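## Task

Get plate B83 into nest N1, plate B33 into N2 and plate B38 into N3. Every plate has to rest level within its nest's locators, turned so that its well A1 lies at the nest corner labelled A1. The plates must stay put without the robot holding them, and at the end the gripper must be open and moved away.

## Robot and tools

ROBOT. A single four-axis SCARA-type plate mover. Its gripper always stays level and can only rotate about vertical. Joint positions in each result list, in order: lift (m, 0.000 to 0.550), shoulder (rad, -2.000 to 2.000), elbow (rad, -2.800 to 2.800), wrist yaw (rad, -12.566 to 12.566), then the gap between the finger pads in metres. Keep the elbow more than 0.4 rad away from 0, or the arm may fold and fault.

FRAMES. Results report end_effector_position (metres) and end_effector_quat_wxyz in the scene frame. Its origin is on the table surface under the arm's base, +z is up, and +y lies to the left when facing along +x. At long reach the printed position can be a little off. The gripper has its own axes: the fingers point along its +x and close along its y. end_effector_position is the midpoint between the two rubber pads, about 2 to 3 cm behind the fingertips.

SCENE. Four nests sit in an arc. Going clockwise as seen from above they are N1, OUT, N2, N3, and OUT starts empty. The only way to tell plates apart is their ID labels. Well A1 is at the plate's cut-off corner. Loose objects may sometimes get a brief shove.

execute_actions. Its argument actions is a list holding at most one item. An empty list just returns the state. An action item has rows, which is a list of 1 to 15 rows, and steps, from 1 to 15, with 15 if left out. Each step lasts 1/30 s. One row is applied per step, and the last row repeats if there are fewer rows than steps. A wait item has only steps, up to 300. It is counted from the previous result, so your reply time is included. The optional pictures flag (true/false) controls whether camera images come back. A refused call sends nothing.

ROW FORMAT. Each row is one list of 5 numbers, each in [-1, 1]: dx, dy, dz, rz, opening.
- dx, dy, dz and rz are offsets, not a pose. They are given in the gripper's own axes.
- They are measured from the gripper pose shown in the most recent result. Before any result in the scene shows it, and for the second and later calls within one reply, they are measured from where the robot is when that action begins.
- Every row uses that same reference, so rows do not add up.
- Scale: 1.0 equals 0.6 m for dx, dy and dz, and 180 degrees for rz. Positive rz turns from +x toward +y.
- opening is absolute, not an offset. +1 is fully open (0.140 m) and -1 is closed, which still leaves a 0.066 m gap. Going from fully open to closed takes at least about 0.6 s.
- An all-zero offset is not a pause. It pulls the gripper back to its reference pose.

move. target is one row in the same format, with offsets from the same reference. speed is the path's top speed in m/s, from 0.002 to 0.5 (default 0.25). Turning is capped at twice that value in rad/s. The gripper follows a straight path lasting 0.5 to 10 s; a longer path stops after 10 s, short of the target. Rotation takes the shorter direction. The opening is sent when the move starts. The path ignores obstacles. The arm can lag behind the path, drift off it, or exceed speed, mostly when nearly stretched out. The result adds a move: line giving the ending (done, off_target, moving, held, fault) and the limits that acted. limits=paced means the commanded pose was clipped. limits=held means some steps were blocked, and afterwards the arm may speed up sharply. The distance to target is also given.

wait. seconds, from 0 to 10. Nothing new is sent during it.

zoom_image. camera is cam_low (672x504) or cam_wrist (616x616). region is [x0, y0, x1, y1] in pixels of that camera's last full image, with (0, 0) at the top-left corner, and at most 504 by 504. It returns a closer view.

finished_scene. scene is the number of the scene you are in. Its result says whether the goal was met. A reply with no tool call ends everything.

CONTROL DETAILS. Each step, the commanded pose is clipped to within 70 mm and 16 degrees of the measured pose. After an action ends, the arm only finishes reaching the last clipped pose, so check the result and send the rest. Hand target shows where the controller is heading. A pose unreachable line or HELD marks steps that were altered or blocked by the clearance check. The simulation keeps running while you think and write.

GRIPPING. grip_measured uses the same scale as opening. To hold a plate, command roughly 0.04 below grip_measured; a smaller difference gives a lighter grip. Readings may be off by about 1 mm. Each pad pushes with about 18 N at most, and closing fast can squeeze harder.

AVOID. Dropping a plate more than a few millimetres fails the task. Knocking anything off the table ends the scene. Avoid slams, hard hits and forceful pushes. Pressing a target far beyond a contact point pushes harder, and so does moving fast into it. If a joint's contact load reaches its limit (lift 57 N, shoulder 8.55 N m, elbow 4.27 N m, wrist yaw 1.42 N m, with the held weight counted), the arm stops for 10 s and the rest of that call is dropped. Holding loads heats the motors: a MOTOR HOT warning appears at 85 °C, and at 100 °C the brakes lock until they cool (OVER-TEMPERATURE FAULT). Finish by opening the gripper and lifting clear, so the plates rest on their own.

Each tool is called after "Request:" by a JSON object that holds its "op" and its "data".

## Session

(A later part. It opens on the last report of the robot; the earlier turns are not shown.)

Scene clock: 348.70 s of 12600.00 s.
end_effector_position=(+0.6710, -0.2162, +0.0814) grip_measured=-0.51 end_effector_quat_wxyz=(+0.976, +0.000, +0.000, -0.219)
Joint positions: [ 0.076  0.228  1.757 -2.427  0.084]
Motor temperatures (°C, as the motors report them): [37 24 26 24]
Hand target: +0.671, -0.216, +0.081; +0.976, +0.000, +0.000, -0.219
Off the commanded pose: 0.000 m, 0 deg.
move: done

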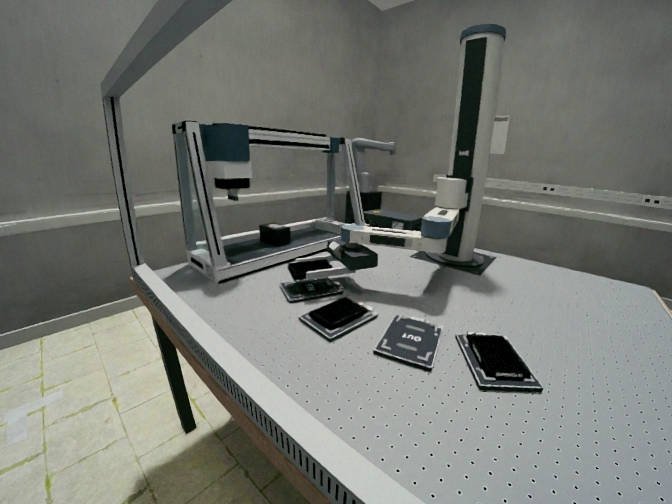

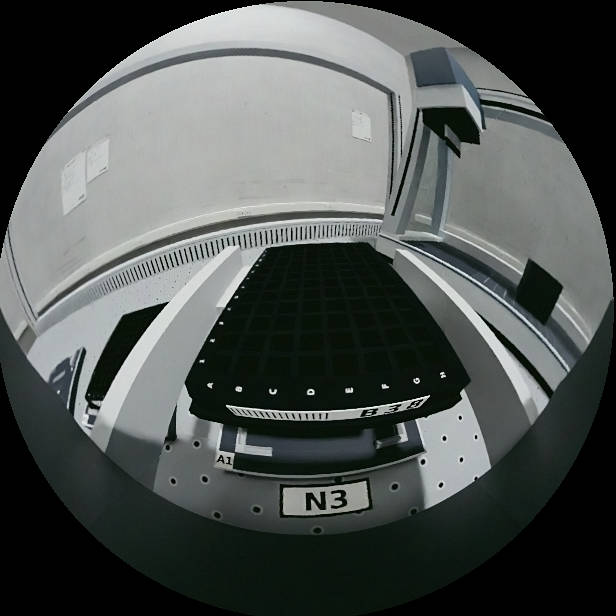

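Request:
{"op": "move", "data": {"target": [0.005, 0.0, -0.074, 0.0, -0.57], "speed": 0.05}}

Scene clock: 354.30 s of 12600.00 s.
end_effector_position=(+0.6737, -0.2174, +0.0369) grip_measured=-0.51 end_effector_quat_wxyz=(+0.976, +0.000, +0.000, -0.219)
Joint positions: [ 0.032  0.22   1.775 -2.437  0.084]
Motor temperatures (°C, as the motors report them): [37 24 26 24]
Hand target: +0.674, -0.218, +0.037; +0.976, +0.000, +0.000, -0.219
Off the commanded pose: 0.000 m, 0 deg.
After step 90, 1.47 s passed at rest.
move: done

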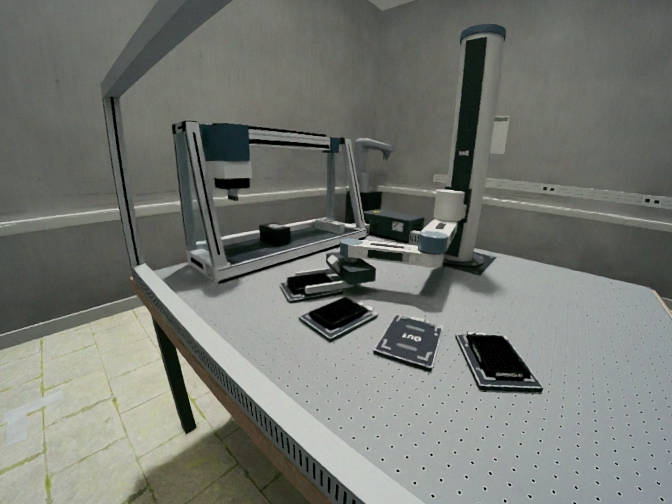

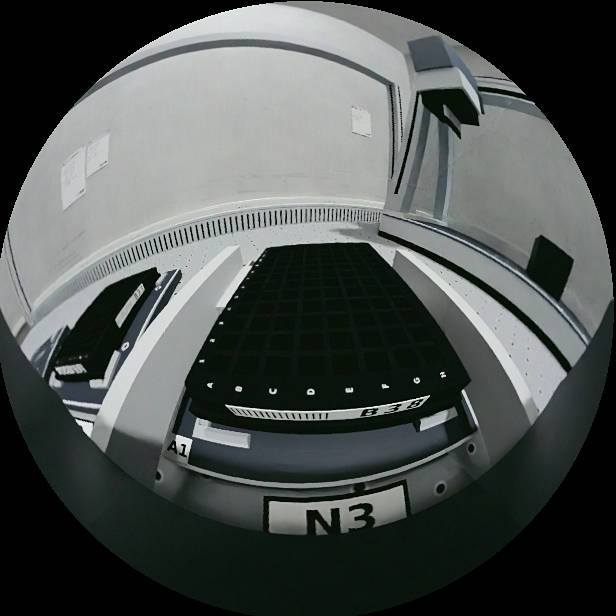

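Request:
{"op": "move", "data": {"target": [0.0, 0.0, -0.005, 0.0, -0.57], "speed": 0.02}}

Request:
{"op": "execute_actions", "data": {"actions": [{"rows": [[0, 0, 0, 0, 1.0]], "steps": 15}], "pictures": false}}

Request:
{"op": "move", "data": {"target": [-0.1, 0.0, 0.15, 0.0, 1.0], "speed": 0.1}}

Scene clock: 362.20 s of 12600.00 s.
end_effector_position=(+0.6738, -0.2170, +0.0344) grip_measured=-0.51 end_effector_quat_wxyz=(+0.976, +0.000, +0.000, -0.218)
Joint positions: [ 0.029  0.22   1.775 -2.435  0.084]
Motor temperatures (°C, as the motors report them): [37 24 26 24]
Hand target: +0.674, -0.217, +0.034; +0.976, +0.000, +0.000, -0.219
Off the commanded pose: 0.001 m, 0 deg.
After step 90, 4.20 s passed at rest.
move: done

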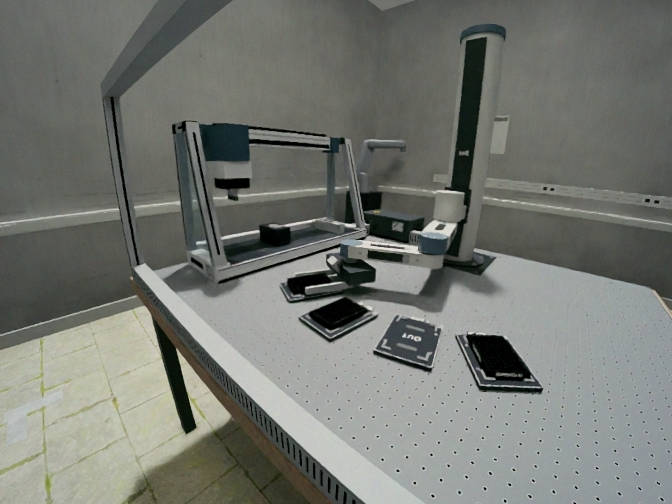

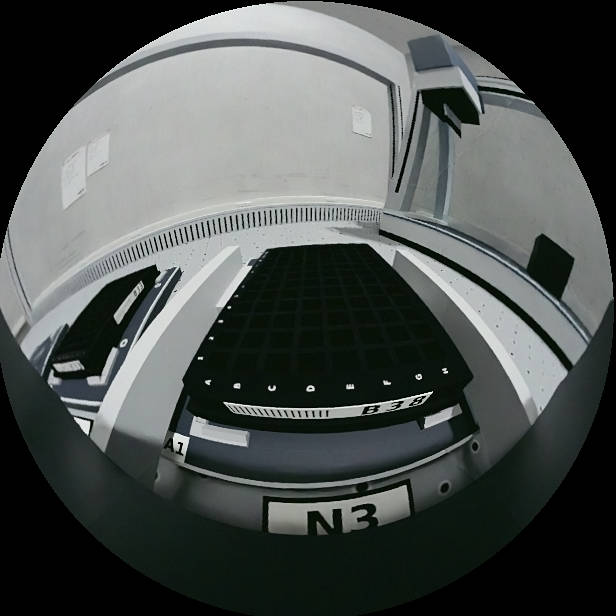

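Scene clock: 362.70 s of 12600.00 s.
end_effector_position=(+0.6737, -0.2172, +0.0344) grip_measured=+0.99 end_effector_quat_wxyz=(+0.976, +0.000, +0.000, -0.218)
Joint positions: [ 0.029  0.22   1.775 -2.436  0.14 ]
Motor temperatures (°C, as the motors report them): [37 24 26 24]
Hand target: +0.674, -0.217, +0.034; +0.976, +0.000, +0.000, -0.218
Off the commanded pose: 0.000 m, 0 deg.
Steps of this call (steps 1 to 15: all 15 steps of this action). Readings (end_effector_position):
1: (+0.6738, -0.2170, +0.0344)
2: (+0.6736, -0.2172, +0.0346)
4: (+0.6735, -0.2175, +0.0345)
8: (+0.6736, -0.2173, +0.0344)
15: the state above

Scene clock: 364.30 s of 12600.00 s.
end_effector_position=(+0.6194, -0.1917, +0.1245) grip_measured=+0.99 end_effector_quat_wxyz=(+0.976, +0.000, +0.000, -0.219)
Joint positions: [ 0.119  0.37   1.439 -2.25   0.14 ]
Motor temperatures (°C, as the motors report them): [37 24 26 24]
Hand target: +0.619, -0.192, +0.124; +0.976, +0.000, +0.000, -0.218
Off the commanded pose: 0.000 m, 0 deg.
move: done

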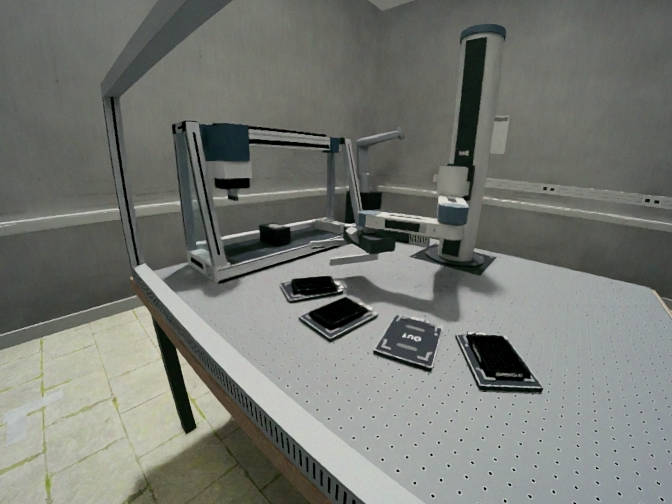

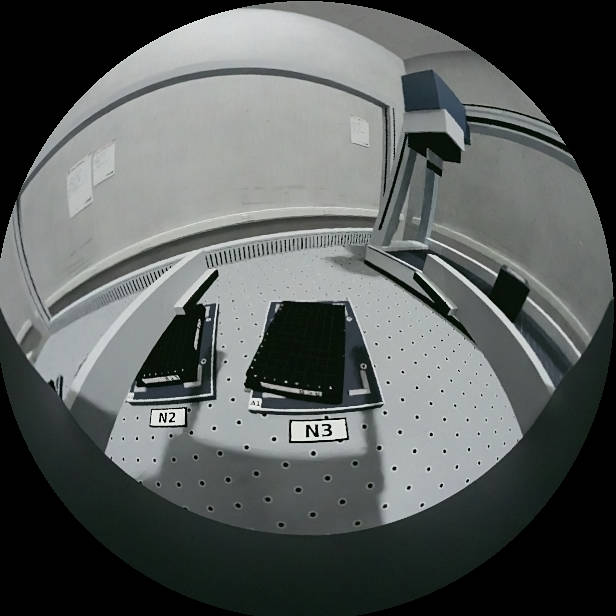

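The plate in N3 looks displaced. I'll take a closer look.

Request:
{"op": "zoom_image", "data": {"camera": "cam_wrist", "region": [220, 280, 400, 430]}}

Region (220, 280, 400, 430) of cam_wrist's 616x616 image, scaled by 2.800, with more detail than that image has.

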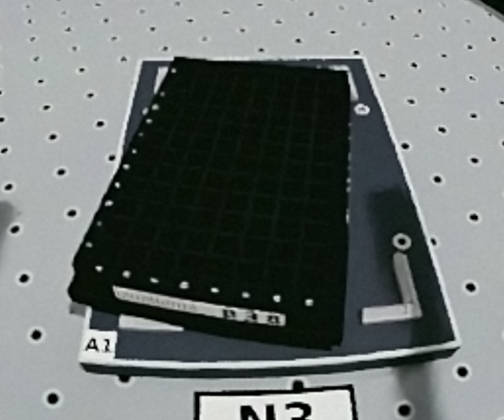

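Request:
{"op": "move", "data": {"target": [0.100, 0.0167, -0.074, -0.05, 1.0], "speed": 0.1}}

Scene clock: 378.17 s of 12600.00 s.
end_effector_position=(+0.6780, -0.2081, +0.0800) grip_measured=+0.99 end_effector_quat_wxyz=(+0.956, +0.000, +0.000, -0.294)
Joint positions: [ 0.075  0.287  1.801 -2.686  0.14 ]
Motor temperatures (°C, as the motors report them): [37 24 26 24]
Hand target: +0.678, -0.208, +0.080; +0.956, +0.000, +0.000, -0.294
Off the commanded pose: 0.000 m, 0 deg.
After step 90, 9.80 s passed at rest.
move: done

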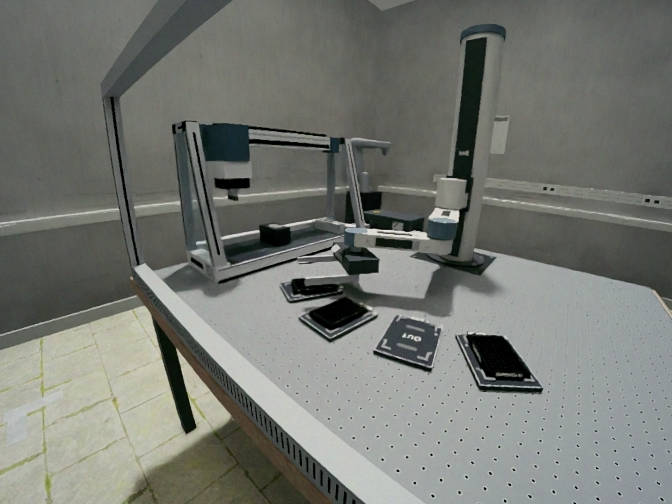

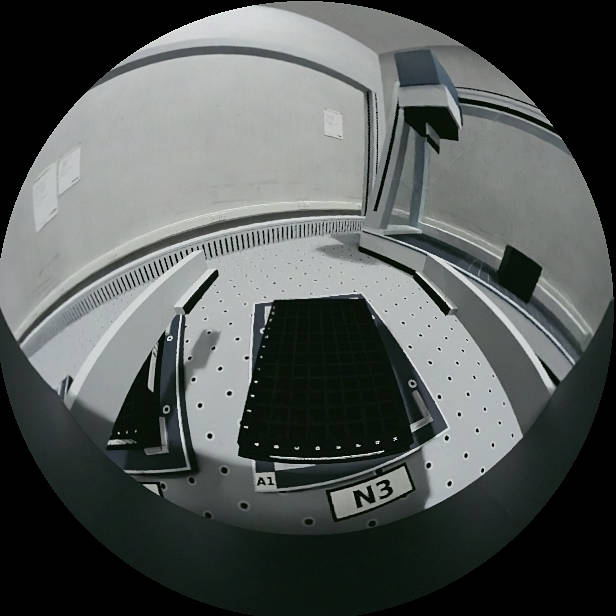

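Request:
{"op": "move", "data": {"target": [-0.012, 0.0, -0.078, 0.0, 1.0], "speed": 0.05}}

Request:
{"op": "execute_actions", "data": {"actions": [{"rows": [[0, 0, 0, 0, -0.57]], "steps": 15}], "pictures": false}}

Request:
{"op": "execute_actions", "data": {"actions": [{"rows": [[0, 0, 0, 0, -0.57]], "steps": 8}]}}

Scene clock: 385.43 s of 12600.00 s.
end_effector_position=(+0.6721, -0.2041, +0.0332) grip_measured=+0.99 end_effector_quat_wxyz=(+0.956, +0.000, +0.000, -0.294)
Joint positions: [ 0.028  0.31   1.759 -2.667  0.14 ]
Motor temperatures (°C, as the motors report them): [37 24 26 24]
Hand target: +0.672, -0.204, +0.033; +0.956, +0.000, +0.000, -0.294
Off the commanded pose: 0.000 m, 0 deg.
After step 90, 3.07 s passed at rest.
move: done

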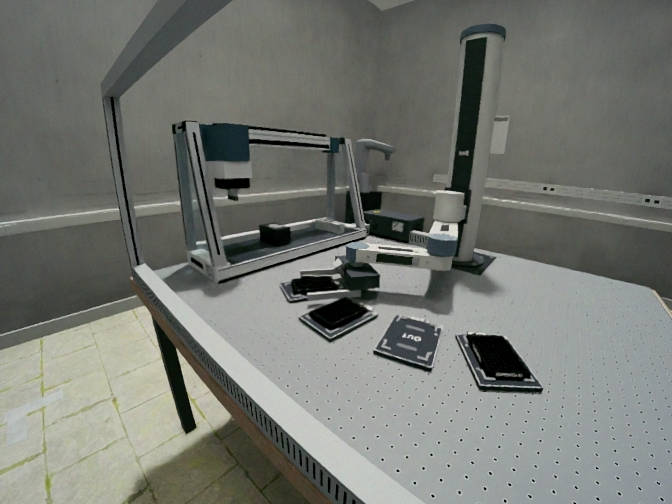

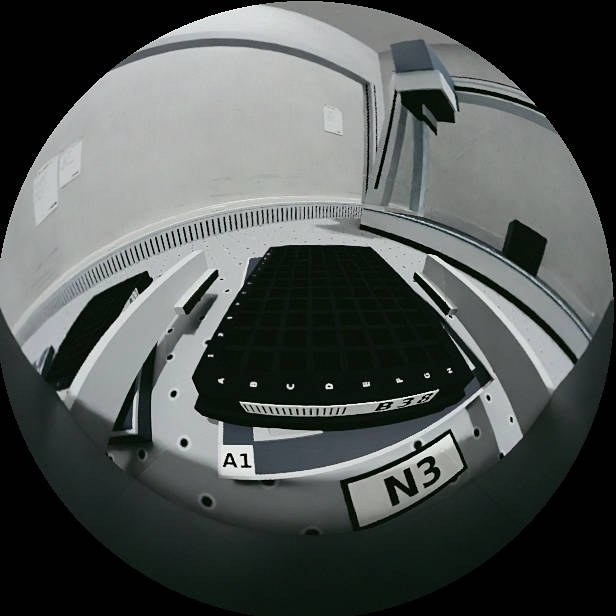

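Scene clock: 385.93 s of 12600.00 s.
end_effector_position=(+0.6710, -0.2055, +0.0332) grip_measured=-0.49 end_effector_quat_wxyz=(+0.955, +0.000, +0.000, -0.298)
Joint positions: [ 0.028  0.309  1.757 -2.671  0.085]
Motor temperatures (°C, as the motors report them): [37 24 26 24]
Hand target: +0.672, -0.204, +0.033; +0.956, +0.000, +0.000, -0.294
Off the commanded pose: 0.002 m, 0 deg.
Steps of this call (steps 1 to 15: all 15 steps of this action). Readings (end_effector_position):
1: (+0.6721, -0.2041, +0.0332)
2: (+0.6721, -0.2041, +0.0332)
4: (+0.6721, -0.2041, +0.0332)
8: (+0.6721, -0.2041, +0.0332)
15: the state above

Scene clock: 386.20 s of 12600.00 s.
end_effector_position=(+0.6708, -0.2058, +0.0332) grip_measured=-0.49 end_effector_quat_wxyz=(+0.954, +0.000, +0.000, -0.298)
Joint positions: [ 0.028  0.309  1.757 -2.671  0.085]
Motor temperatures (°C, as the motors report them): [37 24 26 24]
Hand target: +0.671, -0.206, +0.033; +0.955, +0.000, +0.000, -0.298
Off the commanded pose: 0.000 m, 0 deg.
Steps of this call (steps 1 to 8: all 8 steps of this action). Readings (end_effector_position):
1: (+0.6709, -0.2056, +0.0332)
2: (+0.6706, -0.2061, +0.0332)
4: (+0.6708, -0.2058, +0.0332)
8: the state above

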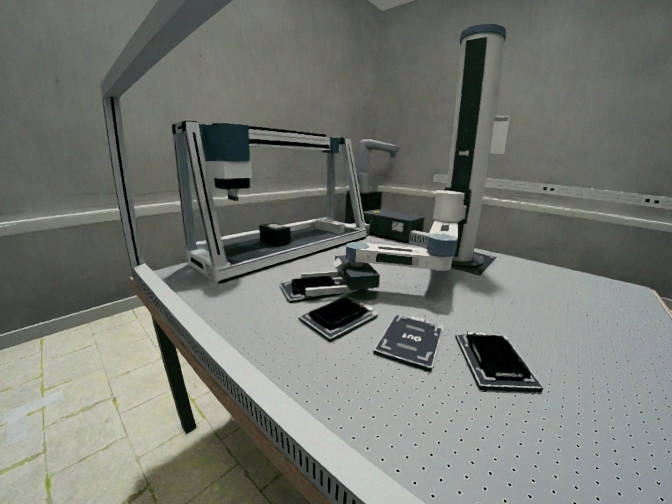

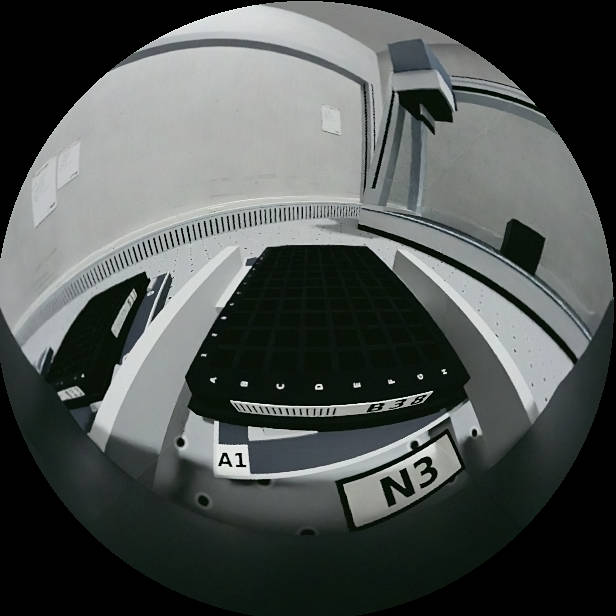

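Request:
{"op": "move", "data": {"target": [0.0, 0.0, 0.04, 0.0, -0.57], "speed": 0.05}}

Request:
{"op": "move", "data": {"target": [0.012, -0.014, 0.0, 0.052, -0.57], "speed": 0.05}}

Scene clock: 395.90 s of 12600.00 s.
end_effector_position=(+0.6707, -0.2059, +0.0572) grip_measured=-0.49 end_effector_quat_wxyz=(+0.954, +0.000, +0.000, -0.298)
Joint positions: [ 0.052  0.309  1.756 -2.671  0.085]
Motor temperatures (°C, as the motors report them): [37 24 26 24]
Hand target: +0.671, -0.206, +0.057; +0.954, +0.000, +0.000, -0.298
Off the commanded pose: 0.000 m, 0 deg.
After step 90, 6.00 s passed at rest.
move: done

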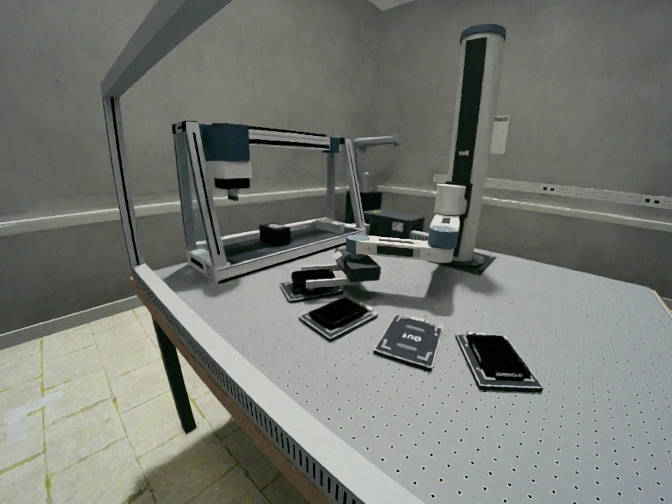

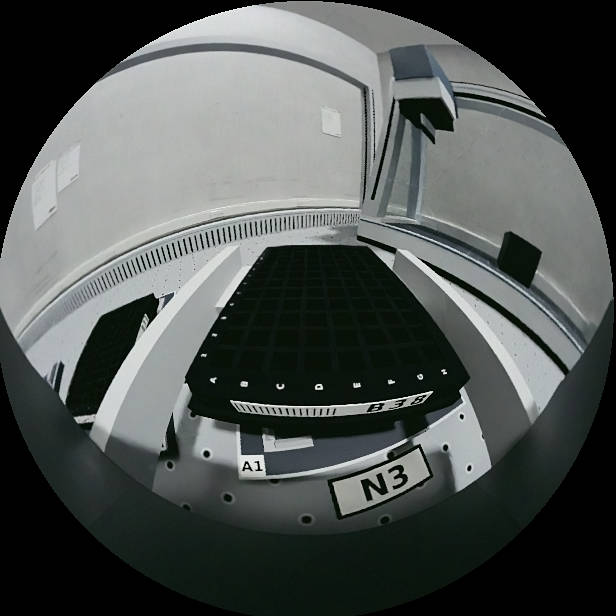

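Scene clock: 397.77 s of 12600.00 s.
end_effector_position=(+0.6717, -0.2170, +0.0572) grip_measured=-0.49 end_effector_quat_wxyz=(+0.976, +0.000, +0.000, -0.220)
Joint positions: [ 0.052  0.225  1.764 -2.432  0.085]
Motor temperatures (°C, as the motors report them): [37 24 26 24]
Hand target: +0.672, -0.217, +0.057; +0.976, +0.000, +0.000, -0.220
Off the commanded pose: 0.000 m, 0 deg.
move: done

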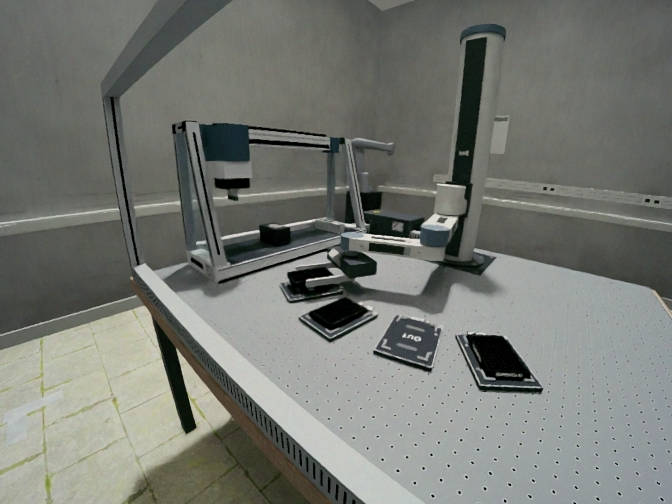

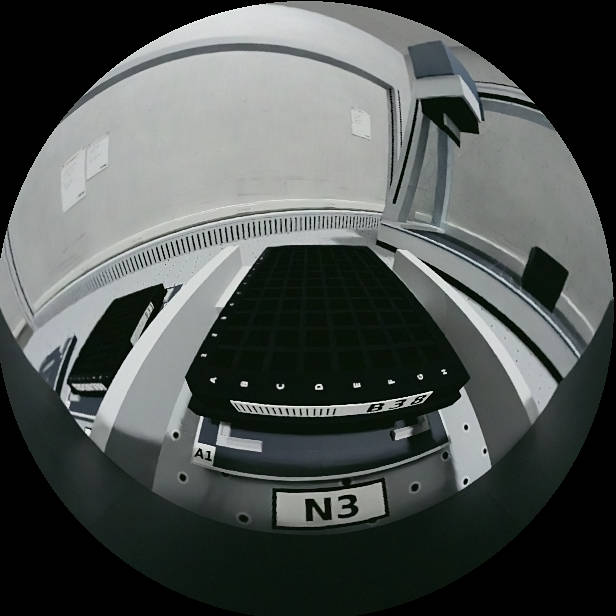

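Request:
{"op": "move", "data": {"target": [0.0, 0.0, -0.04, 0.0, -0.57], "speed": 0.03}}

Request:
{"op": "execute_actions", "data": {"actions": [{"rows": [[0, 0, 0, 0, 1.0]], "steps": 15}]}}

Scene clock: 407.10 s of 12600.00 s.
end_effector_position=(+0.6716, -0.2173, +0.0334) grip_measured=-0.49 end_effector_quat_wxyz=(+0.975, +0.000, +0.000, -0.220)
Joint positions: [ 0.028  0.225  1.763 -2.432  0.085]
Motor temperatures (°C, as the motors report them): [37 24 26 24]
Hand target: +0.672, -0.217, +0.033; +0.976, +0.000, +0.000, -0.220
Off the commanded pose: 0.000 m, 0 deg.
After step 90, 5.30 s passed at rest.
move: done

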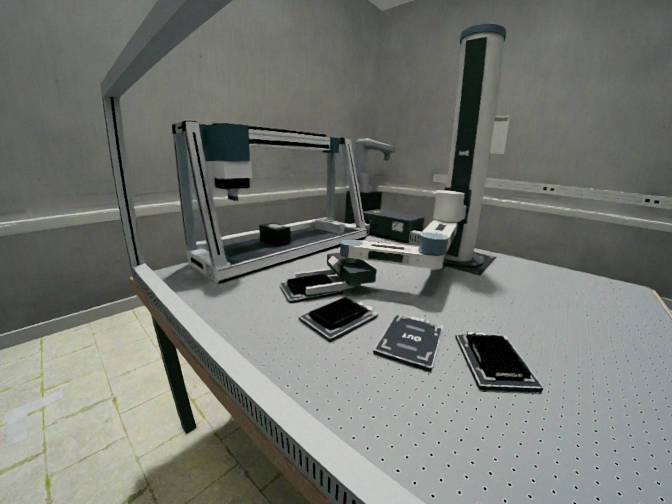

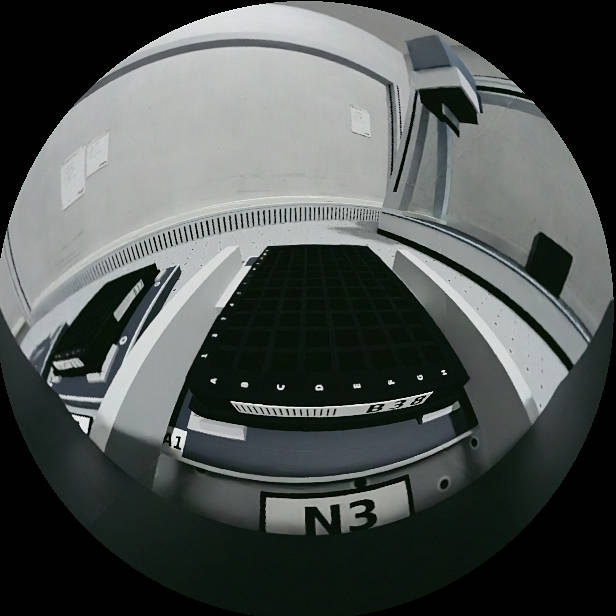

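Scene clock: 407.60 s of 12600.00 s.
end_effector_position=(+0.6716, -0.2173, +0.0335) grip_measured=+0.99 end_effector_quat_wxyz=(+0.975, +0.000, +0.000, -0.220)
Joint positions: [ 0.028  0.224  1.763 -2.432  0.14 ]
Motor temperatures (°C, as the motors report them): [37 24 26 24]
Hand target: +0.672, -0.217, +0.033; +0.975, +0.000, +0.000, -0.220
Off the commanded pose: 0.000 m, 0 deg.
Steps of this call (steps 1 to 15: all 15 steps of this action). Readings (end_effector_position):
1: (+0.6716, -0.2172, +0.0334)
2: (+0.6716, -0.2173, +0.0335)
4: (+0.6716, -0.2173, +0.0335)
8: (+0.6716, -0.2173, +0.0335)
15: the state above

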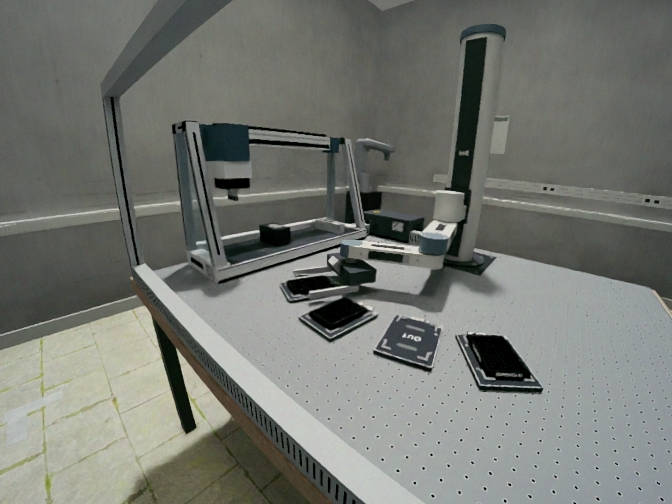

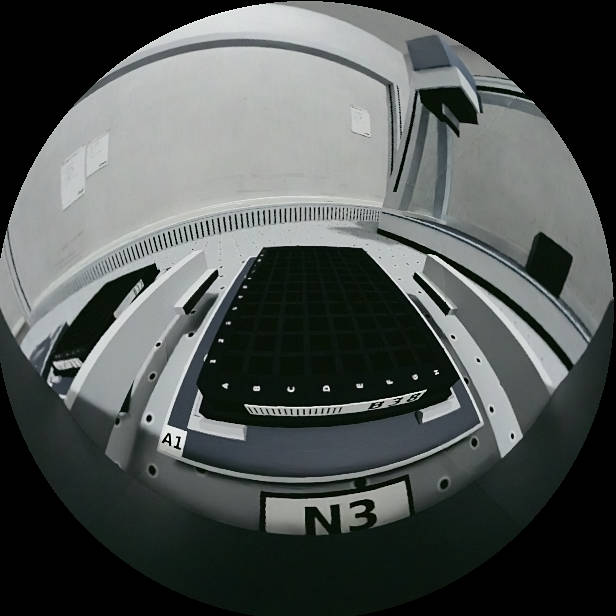

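Seated. Lift straight up and check.

Request:
{"op": "move", "data": {"target": [0.0, 0.0, 0.12, 0.0, 1.0], "speed": 0.1}}

Scene clock: 414.17 s of 12600.00 s.
end_effector_position=(+0.6716, -0.2173, +0.1055) grip_measured=+0.99 end_effector_quat_wxyz=(+0.975, +0.000, +0.000, -0.220)
Joint positions: [ 0.101  0.224  1.763 -2.432  0.14 ]
Motor temperatures (°C, as the motors report them): [37 24 26 24]
Hand target: +0.672, -0.217, +0.105; +0.975, +0.000, +0.000, -0.220
Off the commanded pose: 0.000 m, 0 deg.
After step 90, 2.57 s passed at rest.
move: done

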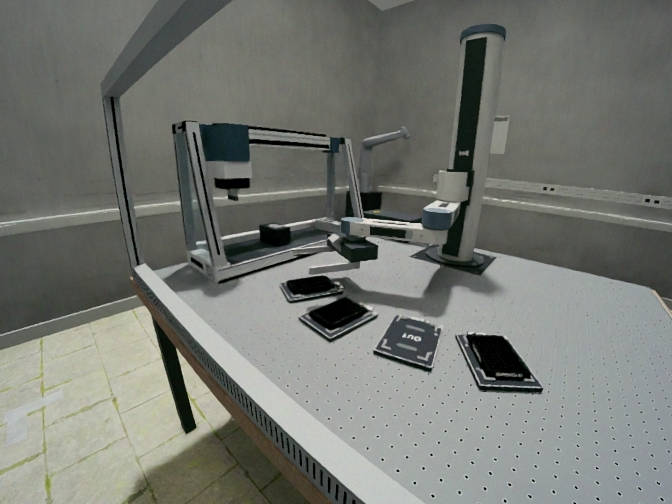

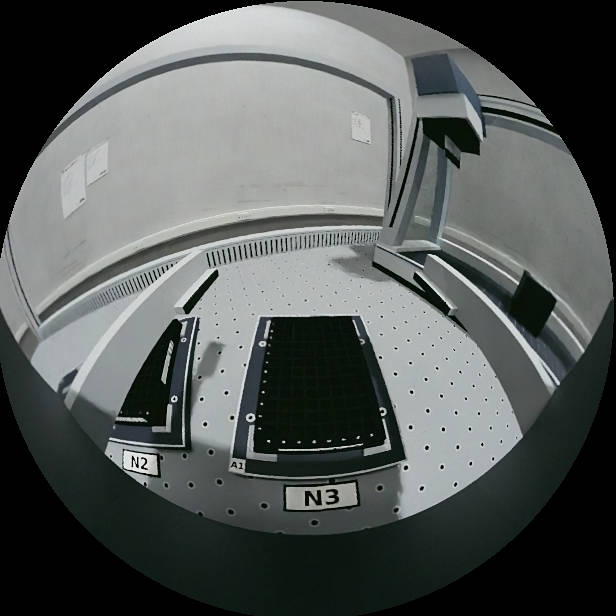

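All three plates are seated, so I'm finishing scene 1.

Request:
{"op": "finished_scene", "data": {"scene": 1}}

The scene is finished: the task was done.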